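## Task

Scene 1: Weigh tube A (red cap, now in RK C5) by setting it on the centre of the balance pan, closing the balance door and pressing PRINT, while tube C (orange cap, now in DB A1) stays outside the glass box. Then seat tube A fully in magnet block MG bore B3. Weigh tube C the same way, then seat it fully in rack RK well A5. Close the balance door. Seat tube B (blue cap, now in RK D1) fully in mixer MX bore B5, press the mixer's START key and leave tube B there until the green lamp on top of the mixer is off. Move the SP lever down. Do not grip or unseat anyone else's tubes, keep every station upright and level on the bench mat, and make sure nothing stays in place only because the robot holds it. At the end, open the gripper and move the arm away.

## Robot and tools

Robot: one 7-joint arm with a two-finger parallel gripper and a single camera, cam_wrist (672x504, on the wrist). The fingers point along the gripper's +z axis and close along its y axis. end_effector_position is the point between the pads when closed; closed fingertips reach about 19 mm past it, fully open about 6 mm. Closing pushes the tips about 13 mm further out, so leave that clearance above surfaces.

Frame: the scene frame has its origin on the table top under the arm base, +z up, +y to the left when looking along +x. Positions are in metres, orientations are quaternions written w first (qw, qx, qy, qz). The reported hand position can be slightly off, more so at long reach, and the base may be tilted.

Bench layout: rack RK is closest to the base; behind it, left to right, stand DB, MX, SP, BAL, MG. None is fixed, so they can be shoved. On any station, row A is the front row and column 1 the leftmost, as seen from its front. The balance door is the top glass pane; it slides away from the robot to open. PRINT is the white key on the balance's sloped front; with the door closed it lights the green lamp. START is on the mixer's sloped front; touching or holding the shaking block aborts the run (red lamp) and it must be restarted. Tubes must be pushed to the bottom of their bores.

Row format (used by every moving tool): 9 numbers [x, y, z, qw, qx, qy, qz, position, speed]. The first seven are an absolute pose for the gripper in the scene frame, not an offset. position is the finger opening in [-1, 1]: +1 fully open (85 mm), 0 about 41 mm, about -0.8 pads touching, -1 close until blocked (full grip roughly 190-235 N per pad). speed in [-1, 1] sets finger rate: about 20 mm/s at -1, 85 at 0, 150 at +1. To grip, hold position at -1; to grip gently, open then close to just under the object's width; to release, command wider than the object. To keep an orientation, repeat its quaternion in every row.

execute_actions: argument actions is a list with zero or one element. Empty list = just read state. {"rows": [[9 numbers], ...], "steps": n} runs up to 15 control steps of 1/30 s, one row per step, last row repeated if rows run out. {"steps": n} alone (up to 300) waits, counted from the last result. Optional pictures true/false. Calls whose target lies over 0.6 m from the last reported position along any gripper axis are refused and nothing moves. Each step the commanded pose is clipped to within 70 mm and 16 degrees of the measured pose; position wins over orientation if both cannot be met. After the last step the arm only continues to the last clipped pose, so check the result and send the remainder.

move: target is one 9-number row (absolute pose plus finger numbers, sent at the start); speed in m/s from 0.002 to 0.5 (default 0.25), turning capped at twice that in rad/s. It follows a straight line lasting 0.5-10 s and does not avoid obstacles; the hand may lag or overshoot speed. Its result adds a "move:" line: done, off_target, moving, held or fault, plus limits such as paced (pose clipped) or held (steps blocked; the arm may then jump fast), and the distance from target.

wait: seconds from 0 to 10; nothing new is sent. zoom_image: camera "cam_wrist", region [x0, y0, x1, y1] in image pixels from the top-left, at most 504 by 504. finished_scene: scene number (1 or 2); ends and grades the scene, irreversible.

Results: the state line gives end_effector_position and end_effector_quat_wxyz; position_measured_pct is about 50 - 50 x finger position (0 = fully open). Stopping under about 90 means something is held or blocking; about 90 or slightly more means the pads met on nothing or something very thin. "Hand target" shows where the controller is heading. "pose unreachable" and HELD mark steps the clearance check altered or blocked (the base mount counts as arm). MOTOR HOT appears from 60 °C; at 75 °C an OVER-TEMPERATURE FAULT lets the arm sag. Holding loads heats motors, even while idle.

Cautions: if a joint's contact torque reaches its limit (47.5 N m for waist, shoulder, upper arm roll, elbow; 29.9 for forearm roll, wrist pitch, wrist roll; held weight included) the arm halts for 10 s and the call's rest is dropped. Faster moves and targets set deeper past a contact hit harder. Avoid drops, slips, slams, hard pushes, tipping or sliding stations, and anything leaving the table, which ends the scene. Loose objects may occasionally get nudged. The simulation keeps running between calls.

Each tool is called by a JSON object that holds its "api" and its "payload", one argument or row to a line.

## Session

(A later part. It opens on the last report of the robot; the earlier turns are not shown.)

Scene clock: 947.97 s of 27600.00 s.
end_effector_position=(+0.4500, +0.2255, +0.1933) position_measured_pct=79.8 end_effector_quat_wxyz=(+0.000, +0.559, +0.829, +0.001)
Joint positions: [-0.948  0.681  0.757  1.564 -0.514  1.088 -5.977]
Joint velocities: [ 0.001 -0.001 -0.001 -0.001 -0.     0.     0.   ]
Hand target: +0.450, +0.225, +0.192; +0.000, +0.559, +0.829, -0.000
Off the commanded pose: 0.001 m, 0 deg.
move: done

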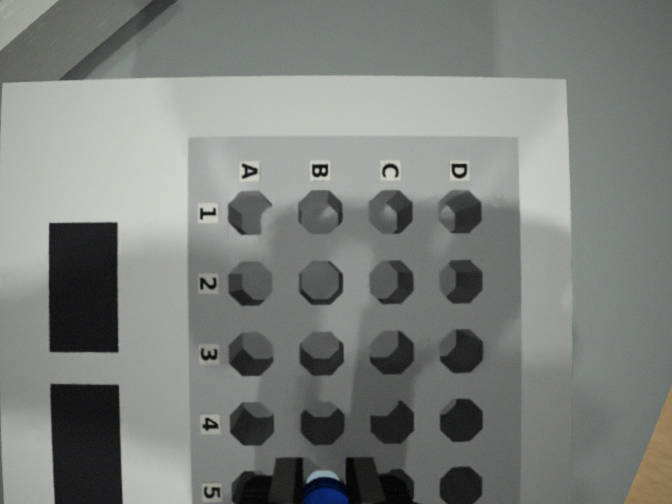

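{"api": "move", "payload": {
  "target": [0.4498,0.2254,0.194,0,0.559,0.829,0,-0.4,-0.5],
  "speed": 0.006
}}

{"api": "move", "payload": {
  "target": [0.4498,0.2254,0.225,0,0.559,0.829,0,-0.4,-0.5],
  "speed": 0.06
}}

{"api": "move", "payload": {
  "target": [0.4487,0.2282,0.213,0,0.559,0.829,0,-0.85,0.5],
  "speed": 0.02
}}

{"api": "move", "payload": {
  "target": [0.4487,0.2282,0.2075,0,0.559,0.829,0,-0.85,0.5],
  "speed": 0.006
}}

Scene clock: 955.87 s of 27600.00 s.
end_effector_position=(+0.4498, +0.2254, +0.1940) position_measured_pct=69.8 end_effector_quat_wxyz=(+0.000, +0.559, +0.829, +0.000)
Joint positions: [-0.949  0.681  0.758  1.562 -0.512  1.093 -5.979]
Joint velocities: [-0.001  0.     0.    -0.001  0.     0.     0.001]
Hand target: +0.450, +0.225, +0.194; -0.000, +0.559, +0.829, +0.000
Off the commanded pose: 0.000 m, 0 deg.
move: done

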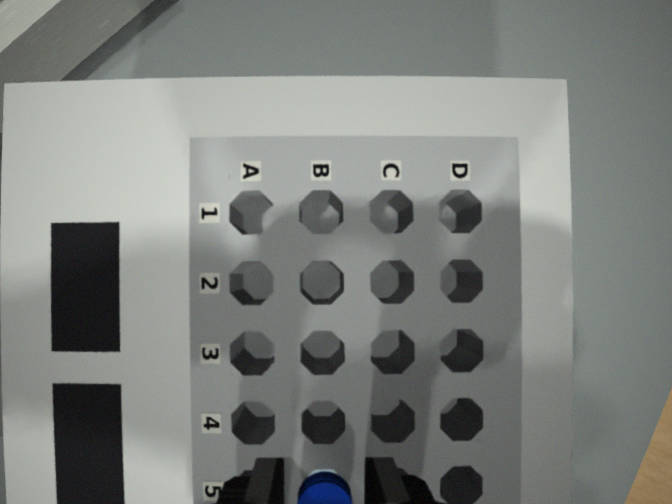

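Scene clock: 956.67 s of 27600.00 s.
end_effector_position=(+0.4498, +0.2253, +0.2249) position_measured_pct=69.8 end_effector_quat_wxyz=(-0.000, +0.559, +0.829, -0.000)
Joint positions: [-0.96   0.644  0.781  1.516 -0.481  1.168 -6.005]
Joint velocities: [-0.001 -0.001 -0.    -0.001 -0.     0.002 -0.001]
Hand target: +0.450, +0.225, +0.225; -0.000, +0.559, +0.829, +0.000
Off the commanded pose: 0.000 m, 0 deg.
move: done

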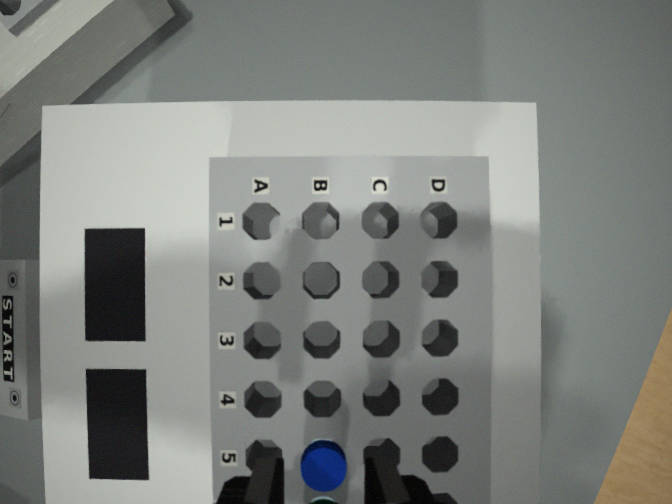

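Scene clock: 957.50 s of 27600.00 s.
end_effector_position=(+0.4487, +0.2282, +0.2130) position_measured_pct=90.5 end_effector_quat_wxyz=(+0.000, +0.559, +0.829, +0.000)
Joint positions: [-0.962  0.658  0.773  1.533 -0.493  1.139 -6.001]
Joint velocities: [ 0.001  0.001 -0.    -0.     0.     0.    -0.002]
Hand target: +0.449, +0.228, +0.213; +0.000, +0.559, +0.829, -0.000
Off the commanded pose: 0.000 m, 0 deg.
move: done

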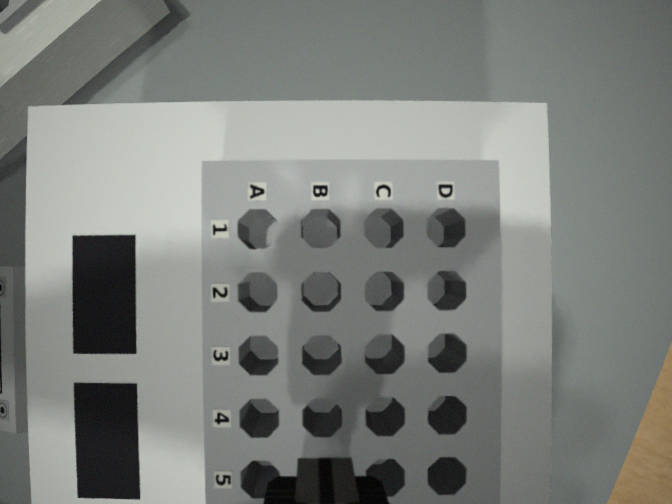

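Scene clock: 958.63 s of 27600.00 s.
end_effector_position=(+0.4487, +0.2282, +0.2075) position_measured_pct=90.5 end_effector_quat_wxyz=(+0.000, +0.559, +0.829, +0.000)
Joint positions: [-0.96   0.665  0.769  1.541 -0.498  1.126 -5.997]
Joint velocities: [ 0.  0.  0. -0.  0. -0.  0.]
Hand target: +0.449, +0.228, +0.208; +0.000, +0.559, +0.829, -0.000
Off the commanded pose: 0.000 m, 0 deg.
move: done

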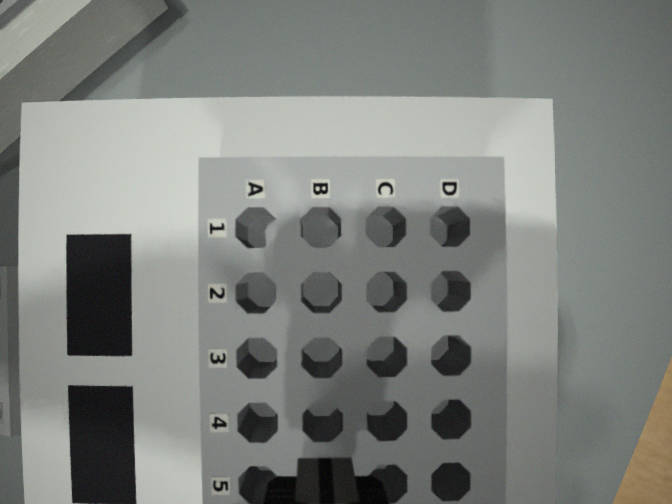

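{"api": "move", "payload": {
  "target": [0.4487,0.2282,0.205,0,0.559,0.829,0,-0.85,0.5],
  "speed": 0.006
}}

{"api": "move", "payload": {
  "target": [0.4487,0.2282,0.2025,0,0.559,0.829,0,-0.85,0.5],
  "speed": 0.006
}}

Scene clock: 966.70 s of 27600.00 s.
end_effector_position=(+0.4490, +0.2283, +0.2063) position_measured_pct=90.5 end_effector_quat_wxyz=(+0.000, +0.559, +0.829, +0.001)
Joint positions: [-0.959  0.666  0.768  1.545 -0.501  1.121 -5.994]
Joint velocities: [-0.001 -0.    -0.    -0.    -0.001 -0.    -0.001]
Hand target: +0.449, +0.228, +0.205; +0.000, +0.559, +0.829, -0.000
Off the commanded pose: 0.001 m, 0 deg.
move: done

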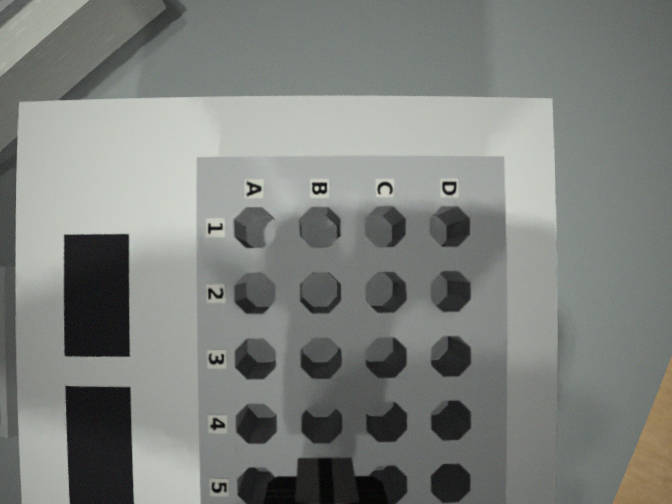

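Scene clock: 967.53 s of 27600.00 s.
end_effector_position=(+0.4496, +0.2284, +0.2060) position_measured_pct=90.5 end_effector_quat_wxyz=(+0.001, +0.559, +0.829, +0.003)
Joint positions: [-0.958  0.665  0.767  1.547 -0.503  1.116 -5.992]
Joint velocities: [-0.001 -0.001  0.    -0.001 -0.    -0.001 -0.   ]
Hand target: +0.449, +0.228, +0.203; +0.000, +0.559, +0.829, -0.000
Off the commanded pose: 0.004 m, 0 deg.
move: off_target

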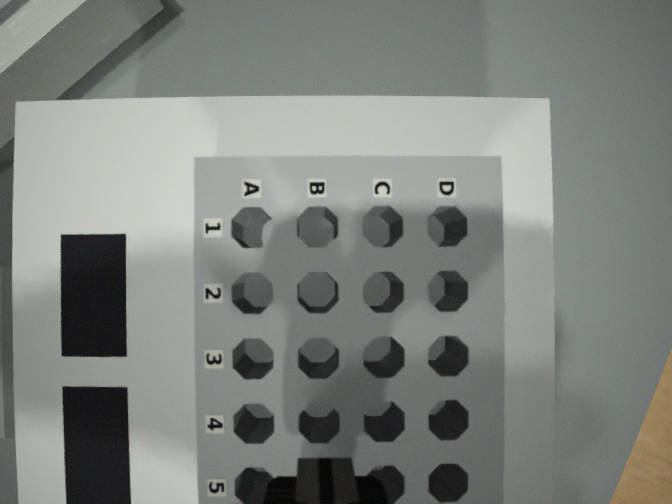

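{"api": "move", "payload": {
  "target": [0.4487,0.2282,0.235,0,0.559,0.829,0,-0.85,0.5],
  "speed": 0.06
}}

{"api": "move", "payload": {
  "target": [0.47,0.18,0.27,0,0.559,0.829,0,-0.85,0.5],
  "speed": 0.3
}}

{"api": "move", "payload": {
  "target": [0.285,0.187,0.25,0,-0.191,0.9816,0,-0.85,0.5],
  "speed": 0.35
}}

Scene clock: 976.90 s of 27600.00 s.
end_effector_position=(+0.4487, +0.2282, +0.2349) position_measured_pct=90.5 end_effector_quat_wxyz=(-0.000, +0.559, +0.829, -0.000)
Joint positions: [-0.969  0.634  0.788  1.498 -0.472  1.194 -6.019]
Joint velocities: [-0.002 -0.001 -0.    -0.001 -0.     0.001 -0.001]
Hand target: +0.449, +0.228, +0.235; -0.000, +0.559, +0.829, +0.000
Off the commanded pose: 0.000 m, 0 deg.
move: done

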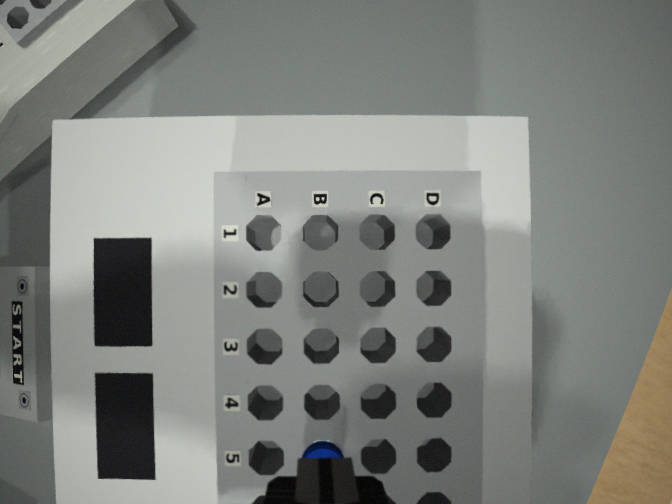

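Scene clock: 977.63 s of 27600.00 s.
end_effector_position=(+0.4698, +0.1803, +0.2700) position_measured_pct=90.5 end_effector_quat_wxyz=(+0.000, +0.559, +0.829, -0.000)
Joint positions: [-0.87   0.599  0.807  1.434 -0.443  1.283 -5.94 ]
Joint velocities: [ 0.006 -0.     0.003 -0.001 -0.002  0.003  0.001]
Hand target: +0.470, +0.180, +0.270; +0.000, +0.559, +0.829, -0.000
Off the commanded pose: 0.000 m, 0 deg.
move: done

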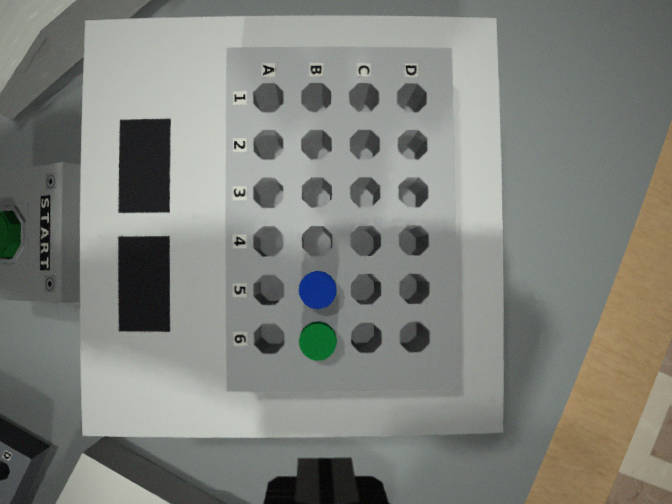

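Scene clock: 980.27 s of 27600.00 s.
end_effector_position=(+0.2849, +0.1872, +0.2494) position_measured_pct=90.5 end_effector_quat_wxyz=(-0.001, -0.191, +0.982, +0.001)
Joint positions: [-1.053  0.176  0.481  1.991 -0.099  0.984 -4.865]
Joint velocities: [-0.    -0.005  0.     0.     0.    -0.    -0.   ]
Hand target: +0.285, +0.187, +0.250; -0.000, -0.191, +0.982, +0.001
Off the commanded pose: 0.001 m, 0 deg.
move: done

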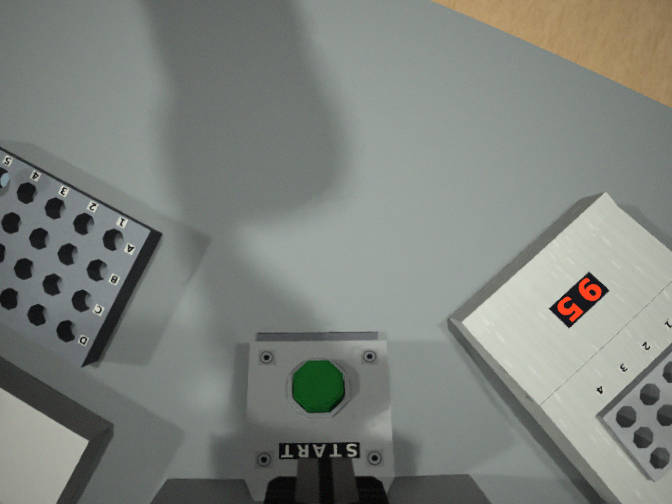

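{"api": "move", "payload": {
  "target": [0.285,0.187,0.105,0,-0.191,0.9816,0,-0.85,0.5],
  "speed": 0.2
}}

{"api": "move", "payload": {
  "target": [0.285,0.187,0.096,0,-0.191,0.9816,0,-0.85,0.5],
  "speed": 0.012
}}

{"api": "move", "payload": {
  "target": [0.285,0.187,0.093,0,-0.191,0.9816,0,-0.85,0.5],
  "speed": 0.008
}}

{"api": "move", "payload": {
  "target": [0.285,0.187,0.090,0,-0.191,0.9816,0,-0.85,0.5],
  "speed": 0.008
}}

Scene clock: 991.07 s of 27600.00 s.
end_effector_position=(+0.2852, +0.1870, +0.1053) position_measured_pct=90.5 end_effector_quat_wxyz=(+0.001, -0.191, +0.982, -0.001)
Joint positions: [-0.91   0.483  0.353  2.199 -0.339  0.497 -4.635]
Joint velocities: [ 0.004  0.003  0.001  0.    -0.001  0.     0.002]
Hand target: +0.285, +0.187, +0.105; +0.000, -0.191, +0.982, -0.001
Off the commanded pose: 0.000 m, 0 deg.
move: done

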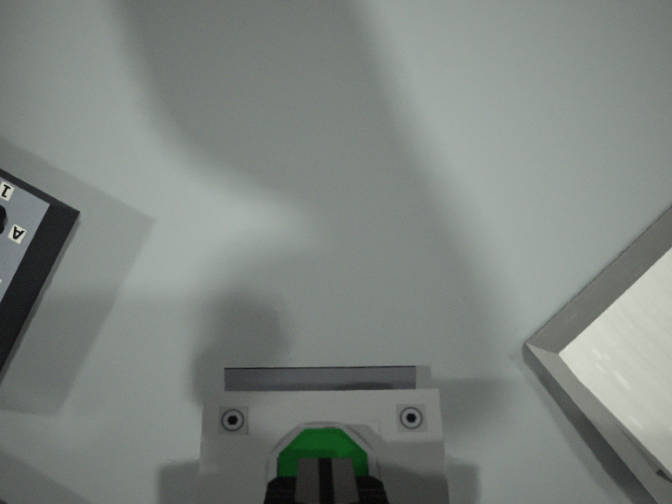

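Scene clock: 992.07 s of 27600.00 s.
end_effector_position=(+0.2866, +0.1877, +0.0972) position_measured_pct=90.5 end_effector_quat_wxyz=(+0.002, -0.191, +0.982, +0.001)
Joint positions: [-0.891  0.503  0.333  2.205 -0.357  0.465 -4.619]
Joint velocities: [ 0.001  0.    -0.001 -0.    -0.001  0.003  0.   ]
Hand target: +0.285, +0.187, +0.096; +0.000, -0.191, +0.982, -0.000
Off the commanded pose: 0.002 m, 0 deg.
move: done

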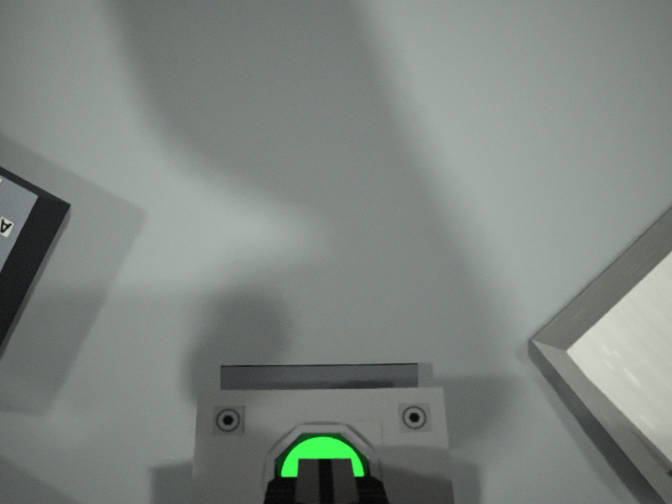

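Scene clock: 992.87 s of 27600.00 s.
end_effector_position=(+0.2870, +0.1881, +0.0954) position_measured_pct=90.5 end_effector_quat_wxyz=(+0.003, -0.191, +0.982, +0.002)
Joint positions: [-0.886  0.507  0.327  2.207 -0.362  0.456 -4.615]
Joint velocities: [ 0.    -0.001  0.    -0.    -0.    -0.001 -0.001]
Hand target: +0.285, +0.187, +0.093; +0.000, -0.191, +0.982, -0.000
Off the commanded pose: 0.003 m, 0 deg.
move: done

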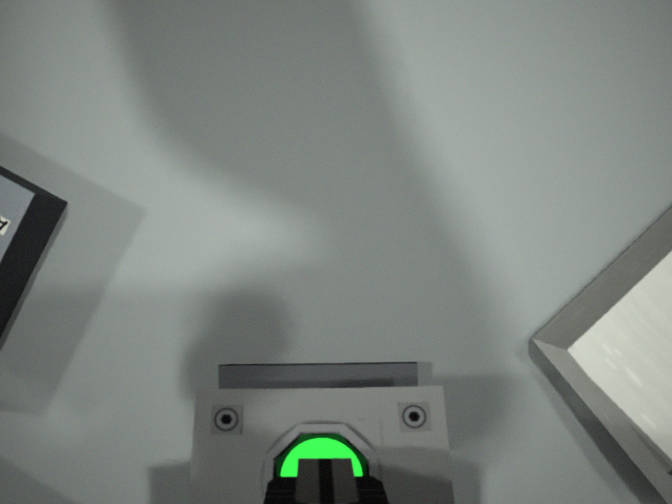

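Scene clock: 993.80 s of 27600.00 s.
end_effector_position=(+0.2873, +0.1885, +0.0952) position_measured_pct=90.5 end_effector_quat_wxyz=(+0.005, -0.190, +0.982, +0.004)
Joint positions: [-0.88   0.506  0.322  2.21  -0.367  0.45  -4.61 ]
Joint velocities: [ 0.002 -0.    -0.     0.     0.    -0.     0.   ]
Hand target: +0.285, +0.187, +0.090; +0.000, -0.191, +0.982, -0.000
Off the commanded pose: 0.006 m, 1 deg.
move: off_target

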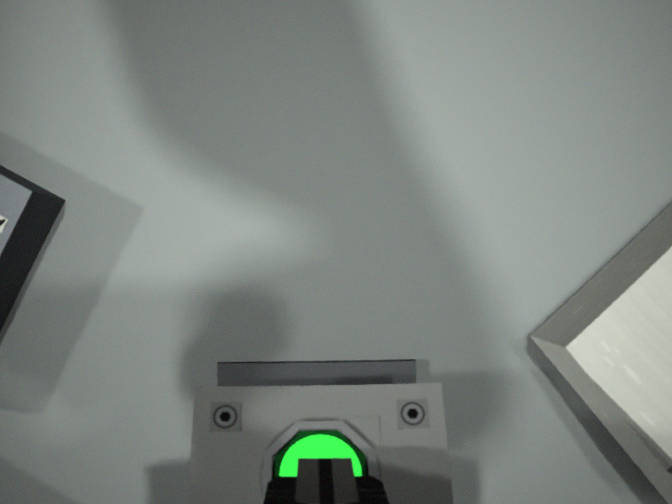

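{"api": "move", "payload": {
  "target": [0.286,0.1875,0.105,0,-0.191,0.9816,0,-0.85,0.5],
  "speed": 0.02
}}

{"api": "move", "payload": {
  "target": [0.286,0.1875,0.26,0,0.061,0.9981,0,-0.85,0.5],
  "speed": 0.3
}}

{"api": "move", "payload": {
  "target": [0.46,0.04,0.40,0,0.7071,0.7071,0,-0.85,0.5],
  "speed": 0.35
}}

Scene clock: 999.77 s of 27600.00 s.
end_effector_position=(+0.2860, +0.1874, +0.1049) position_measured_pct=90.5 end_effector_quat_wxyz=(-0.000, -0.191, +0.982, +0.000)
Joint positions: [-0.905  0.485  0.35   2.196 -0.34   0.498 -4.634]
Joint velocities: [-0.003 -0.002 -0.001 -0.001  0.001  0.001 -0.002]
Hand target: +0.286, +0.188, +0.105; -0.000, -0.191, +0.982, +0.000
Off the commanded pose: 0.000 m, 0 deg.
move: done

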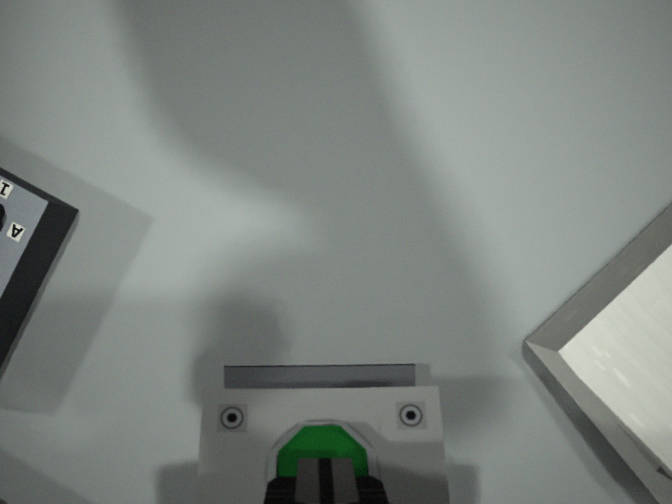

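Scene clock: 1001.07 s of 27600.00 s.
end_effector_position=(+0.2858, +0.1875, +0.2596) position_measured_pct=90.5 end_effector_quat_wxyz=(-0.001, +0.061, +0.998, +0.000)
Joint positions: [-1.16   0.171  0.605  1.971 -0.115  1.02  -5.35 ]
Joint velocities: [-0.002 -0.004 -0.005 -0.     0.001  0.002 -0.002]
Hand target: +0.286, +0.188, +0.260; -0.001, +0.061, +0.998, +0.001
Off the commanded pose: 0.000 m, 0 deg.
move: done

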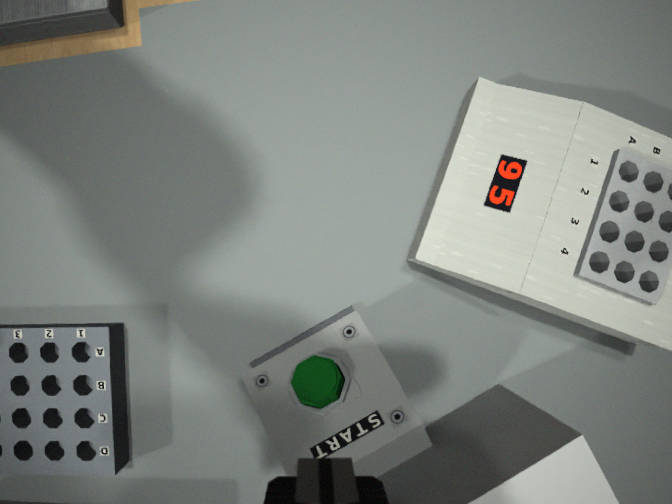

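Scene clock: 1003.57 s of 27600.00 s.
end_effector_position=(+0.4597, +0.0400, +0.4006) position_measured_pct=90.5 end_effector_quat_wxyz=(+0.001, +0.707, +0.707, -0.000)
Joint positions: [-0.697  0.451  0.975  1.261 -0.376  1.602 -6.083]
Joint velocities: [ 0.01   0.01   0.003 -0.003 -0.001 -0.     0.001]
Hand target: +0.460, +0.040, +0.400; +0.001, +0.707, +0.707, -0.001
Off the commanded pose: 0.001 m, 0 deg.
move: done

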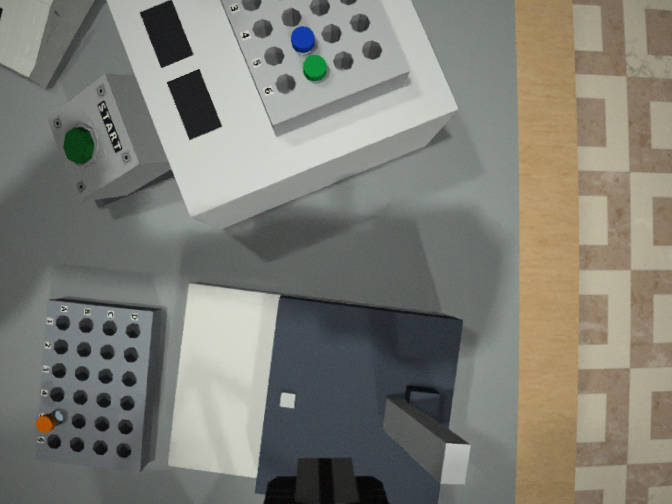

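{"api": "move", "payload": {
  "target": [0.286,0.1875,0.25,0,0.9816,0.191,0,-0.85,0.5],
  "speed": 0.35
}}

{"api": "move", "payload": {
  "target": [0.286,0.1875,0.105,0,0.9816,0.191,0,-0.85,0.5],
  "speed": 0.2
}}

{"api": "move", "payload": {
  "target": [0.286,0.1875,0.095,0,0.9816,0.191,0,-0.85,0.5],
  "speed": 0.012
}}

{"api": "move", "payload": {
  "target": [0.286,0.1875,0.105,0,0.9816,0.191,0,-0.85,0.5],
  "speed": 0.03
}}

{"api": "move", "payload": {
  "target": [0.286,0.1875,0.22,0,0.9816,0.191,0,-0.85,0.5],
  "speed": 0.25
}}

Scene clock: 1022.33 s of 27600.00 s.
end_effector_position=(+0.2865, +0.1873, +0.2499) position_measured_pct=90.5 end_effector_quat_wxyz=(-0.001, +0.982, +0.190, -0.000)
Joint positions: [-1.644  0.456  1.404  2.001 -0.514  1.105 -7.499]
Joint velocities: [-0.015  0.003 -0.003  0.002  0.003  0.    -0.003]
Hand target: +0.286, +0.188, +0.250; -0.001, +0.982, +0.191, -0.000
Off the commanded pose: 0.001 m, 0 deg.
move: done

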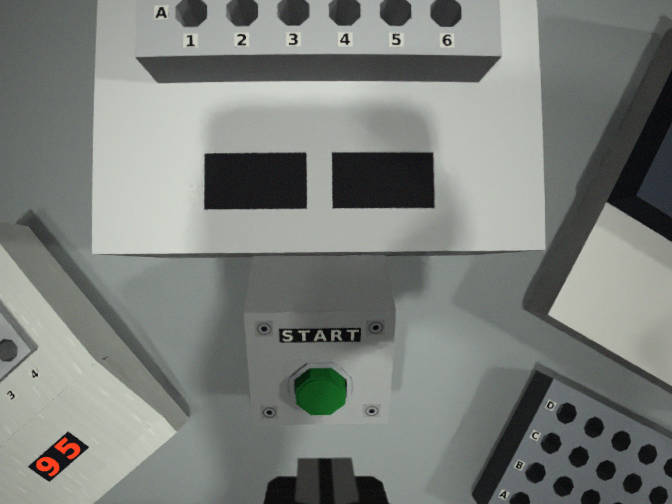

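Scene clock: 1023.60 s of 27600.00 s.
end_effector_position=(+0.2861, +0.1876, +0.1054) position_measured_pct=90.5 end_effector_quat_wxyz=(+0.001, +0.981, +0.191, +0.000)
Joint positions: [-1.328  0.692  1.005  2.208 -0.926  0.738 -7.159]
Joint velocities: [ 0.006  0.003  0.001  0.    -0.001 -0.     0.   ]
Hand target: +0.286, +0.187, +0.105; +0.001, +0.982, +0.191, +0.000
Off the commanded pose: 0.000 m, 0 deg.
move: done

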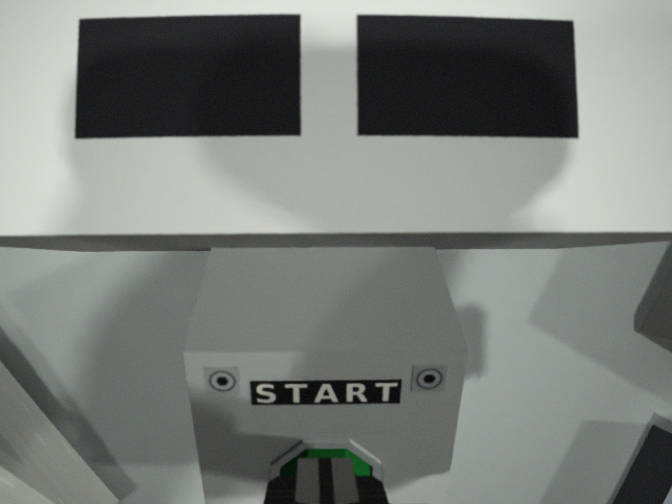

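Scene clock: 1024.70 s of 27600.00 s.
end_effector_position=(+0.2878, +0.1882, +0.0965) position_measured_pct=90.5 end_effector_quat_wxyz=(-0.001, +0.982, +0.191, +0.002)
Joint positions: [-1.303  0.706  0.972  2.214 -0.965  0.713 -7.128]
Joint velocities: [ 0.002 -0.001 -0.001  0.    -0.    -0.001  0.001]
Hand target: +0.286, +0.187, +0.095; +0.000, +0.982, +0.191, +0.000
Off the commanded pose: 0.002 m, 0 deg.
move: done

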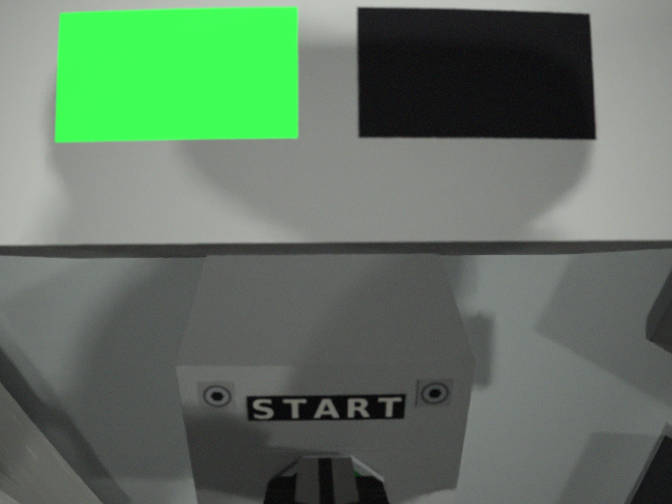

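Scene clock: 1025.40 s of 27600.00 s.
end_effector_position=(+0.2860, +0.1874, +0.1050) position_measured_pct=90.5 end_effector_quat_wxyz=(-0.000, +0.982, +0.191, -0.000)
Joint positions: [-1.325  0.692  1.002  2.208 -0.928  0.738 -7.157]
Joint velocities: [-0.002 -0.    -0.001 -0.001  0.001  0.001 -0.002]
Hand target: +0.286, +0.188, +0.105; -0.000, +0.982, +0.191, +0.000
Off the commanded pose: 0.000 m, 0 deg.
move: done

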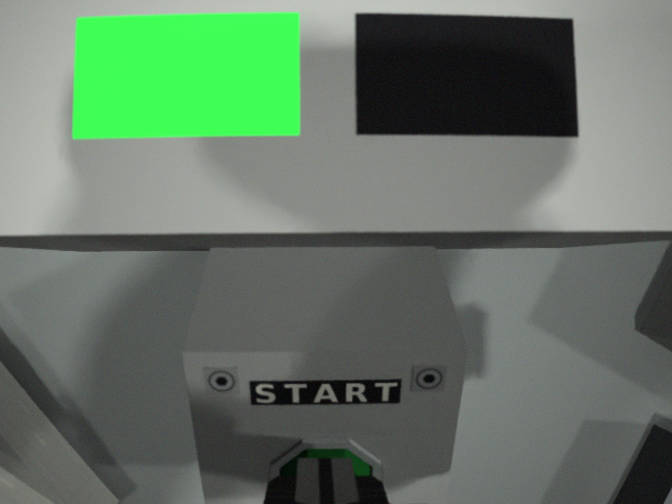

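Scene clock: 1026.43 s of 27600.00 s.
end_effector_position=(+0.2860, +0.1875, +0.2197) position_measured_pct=90.5 end_effector_quat_wxyz=(-0.001, +0.982, +0.191, -0.000)
Joint positions: [-1.575  0.489  1.316  2.057 -0.569  1.017 -7.456]
Joint velocities: [-0.006 -0.002  0.001 -0.     0.    -0.001 -0.001]
Hand target: +0.286, +0.188, +0.220; -0.001, +0.982, +0.191, -0.000
Off the commanded pose: 0.000 m, 0 deg.
move: done

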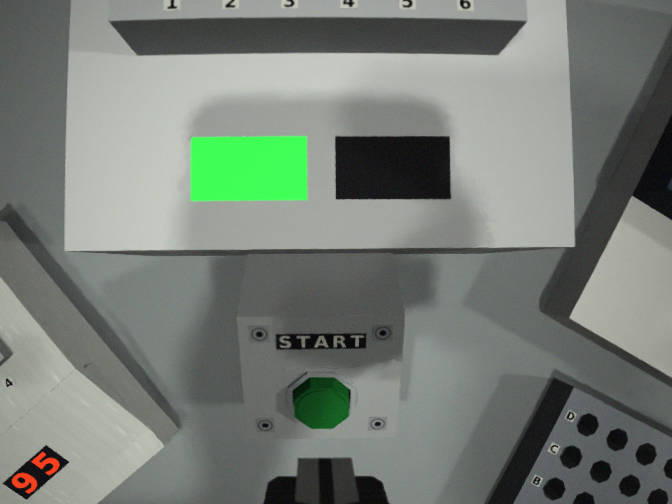

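{"api": "move", "payload": {
  "target": [0.48,-0.03,0.36,0,0.7071,0.7071,0,-0.85,0.5],
  "speed": 0.35
}}

Scene clock: 1040.00 s of 27600.00 s.
end_effector_position=(+0.4798, -0.0300, +0.3604) position_measured_pct=90.5 end_effector_quat_wxyz=(+0.001, +0.707, +0.707, -0.001)
Joint positions: [-0.496  0.503  0.911  1.305 -0.4    1.506 -5.922]
Joint velocities: [ 0.004  0.003  0.001 -0.    -0.001  0.001 -0.   ]
Hand target: +0.480, -0.030, +0.360; +0.001, +0.707, +0.707, -0.001
Off the commanded pose: 0.000 m, 0 deg.
move: done

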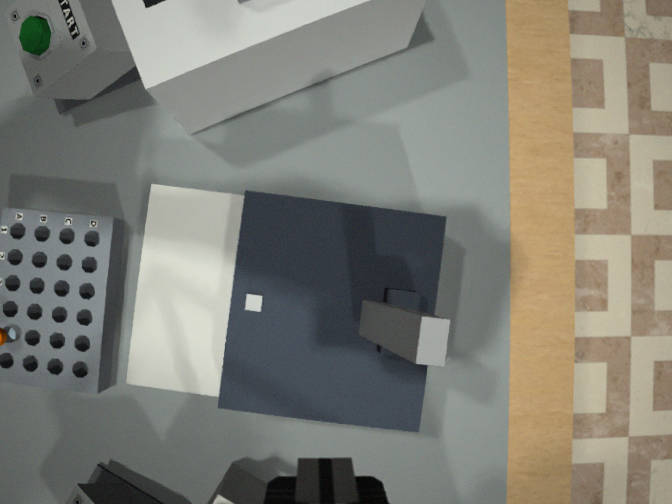

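{"api": "move", "payload": {
  "target": [0.562,-0.009,0.24,0,0.7490,0.6626,0,-0.85,0.5],
  "speed": 0.3
}}

{"api": "move", "payload": {
  "target": [0.562,-0.009,0.204,0,0.7490,0.6626,0,-0.85,0.5],
  "speed": 0.08
}}

{"api": "move", "payload": {
  "target": [0.532,-0.0055,0.204,0,0.7490,0.6626,0,-0.85,0.5],
  "speed": 0.025
}}

Scene clock: 1054.80 s of 27600.00 s.
end_effector_position=(+0.5622, -0.0088, +0.2405) position_measured_pct=90.5 end_effector_quat_wxyz=(+0.000, +0.749, +0.663, -0.000)
Joint positions: [-0.415  0.779  0.835  1.245 -0.573  1.341 -6.026]
Joint velocities: [ 0.001  0.004 -0.001 -0.002 -0.    -0.    -0.001]
Hand target: +0.562, -0.009, +0.240; +0.000, +0.749, +0.663, -0.000
Off the commanded pose: 0.001 m, 0 deg.
move: done

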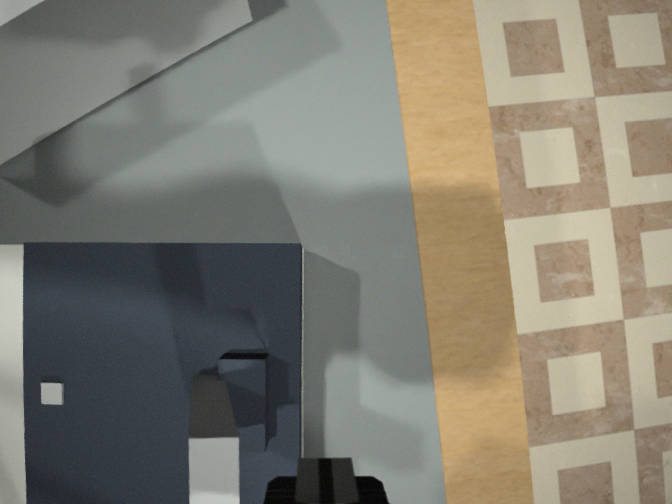

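Scene clock: 1055.53 s of 27600.00 s.
end_effector_position=(+0.5621, -0.0090, +0.2041) position_measured_pct=90.5 end_effector_quat_wxyz=(+0.000, +0.749, +0.663, +0.000)
Joint positions: [-0.415  0.814  0.815  1.306 -0.599  1.257 -6.001]
Joint velocities: [ 0.001  0.001  0.     0.001  0.    -0.001 -0.   ]
Hand target: +0.562, -0.009, +0.204; +0.000, +0.749, +0.663, -0.000
Off the commanded pose: 0.000 m, 0 deg.
move: done

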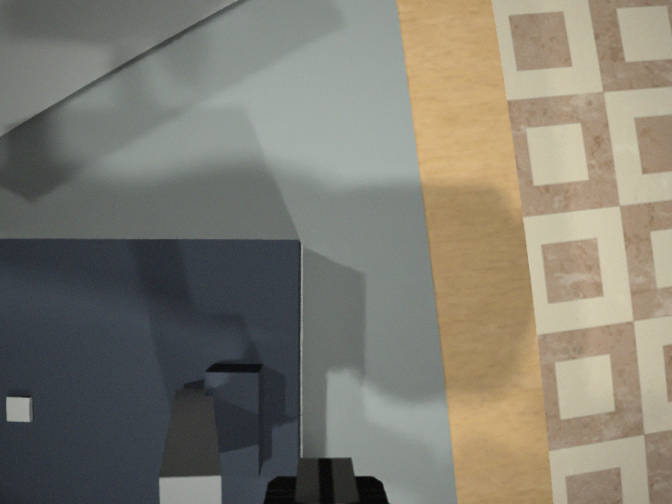

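Scene clock: 1056.97 s of 27600.00 s.
end_effector_position=(+0.5320, -0.0057, +0.2038) position_measured_pct=90.5 end_effector_quat_wxyz=(-0.000, +0.749, +0.662, -0.000)
Joint positions: [-0.466  0.755  0.83   1.434 -0.583  1.197 -5.98 ]
Joint velocities: [-0.002 -0.003  0.001  0.001 -0.    -0.001 -0.001]
Hand target: +0.532, -0.006, +0.204; -0.000, +0.749, +0.663, +0.000
Off the commanded pose: 0.000 m, 0 deg.
move: done

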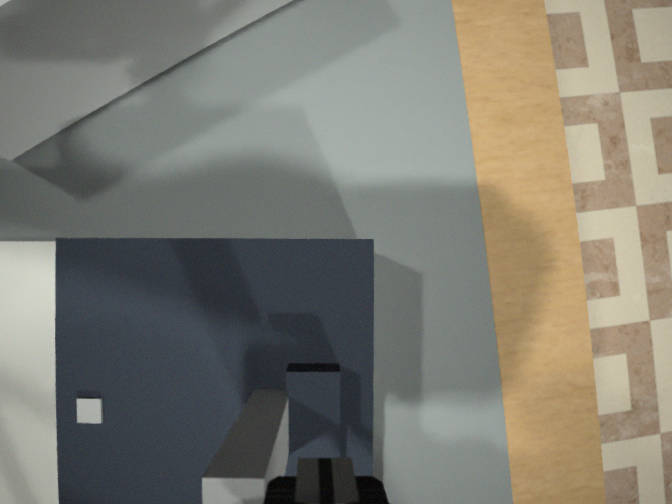

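{"api": "move", "payload": {
  "target": [0.505,-0.002,0.195,0,0.7490,0.6626,0,-0.85,0.5],
  "speed": 0.03
}}

Scene clock: 1061.40 s of 27600.00 s.
end_effector_position=(+0.5050, -0.0022, +0.1948) position_measured_pct=90.5 end_effector_quat_wxyz=(-0.000, +0.749, +0.662, -0.000)
Joint positions: [-0.51   0.714  0.838  1.553 -0.578  1.126 -5.961]
Joint velocities: [-0.002 -0.004 -0.     0.001  0.     0.    -0.001]
Hand target: +0.505, -0.002, +0.195; -0.000, +0.749, +0.663, +0.000
Off the commanded pose: 0.000 m, 0 deg.
move: done

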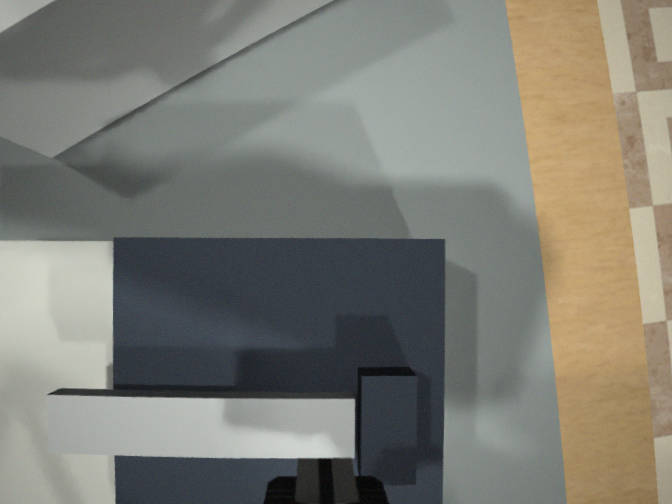

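It fell down on its own. Retreat and check the lamps.

{"api": "move", "payload": {
  "target": [0.42,0.04,0.40,0,0.7071,0.7071,0,-0.4,0.5],
  "speed": 0.35
}}

Scene clock: 1065.33 s of 27600.00 s.
end_effector_position=(+0.4199, +0.0399, +0.3994) position_measured_pct=69.8 end_effector_quat_wxyz=(-0.001, +0.707, +0.707, +0.000)
Joint positions: [-0.797  0.333  0.971  1.399 -0.282  1.542 -6.144]
Joint velocities: [-0.003 -0.004  0.001 -0.     0.001 -0.001 -0.001]
Hand target: +0.420, +0.040, +0.400; -0.001, +0.707, +0.707, +0.001
Off the commanded pose: 0.001 m, 0 deg.
move: done

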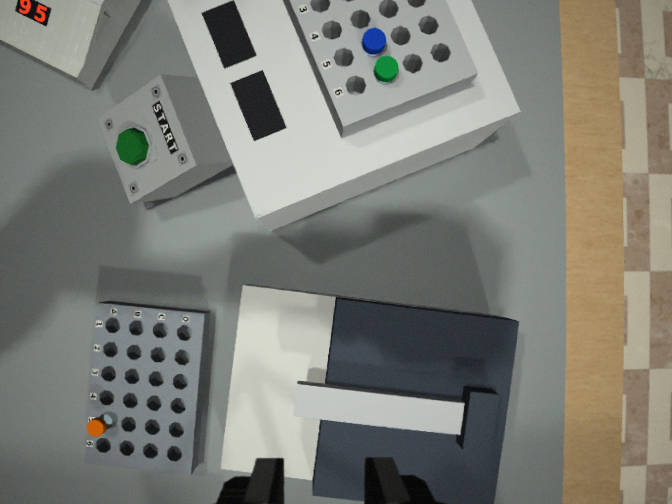

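{"api": "finished_scene", "payload": {
  "scene": 1
}}

The scene is finished: the task was done.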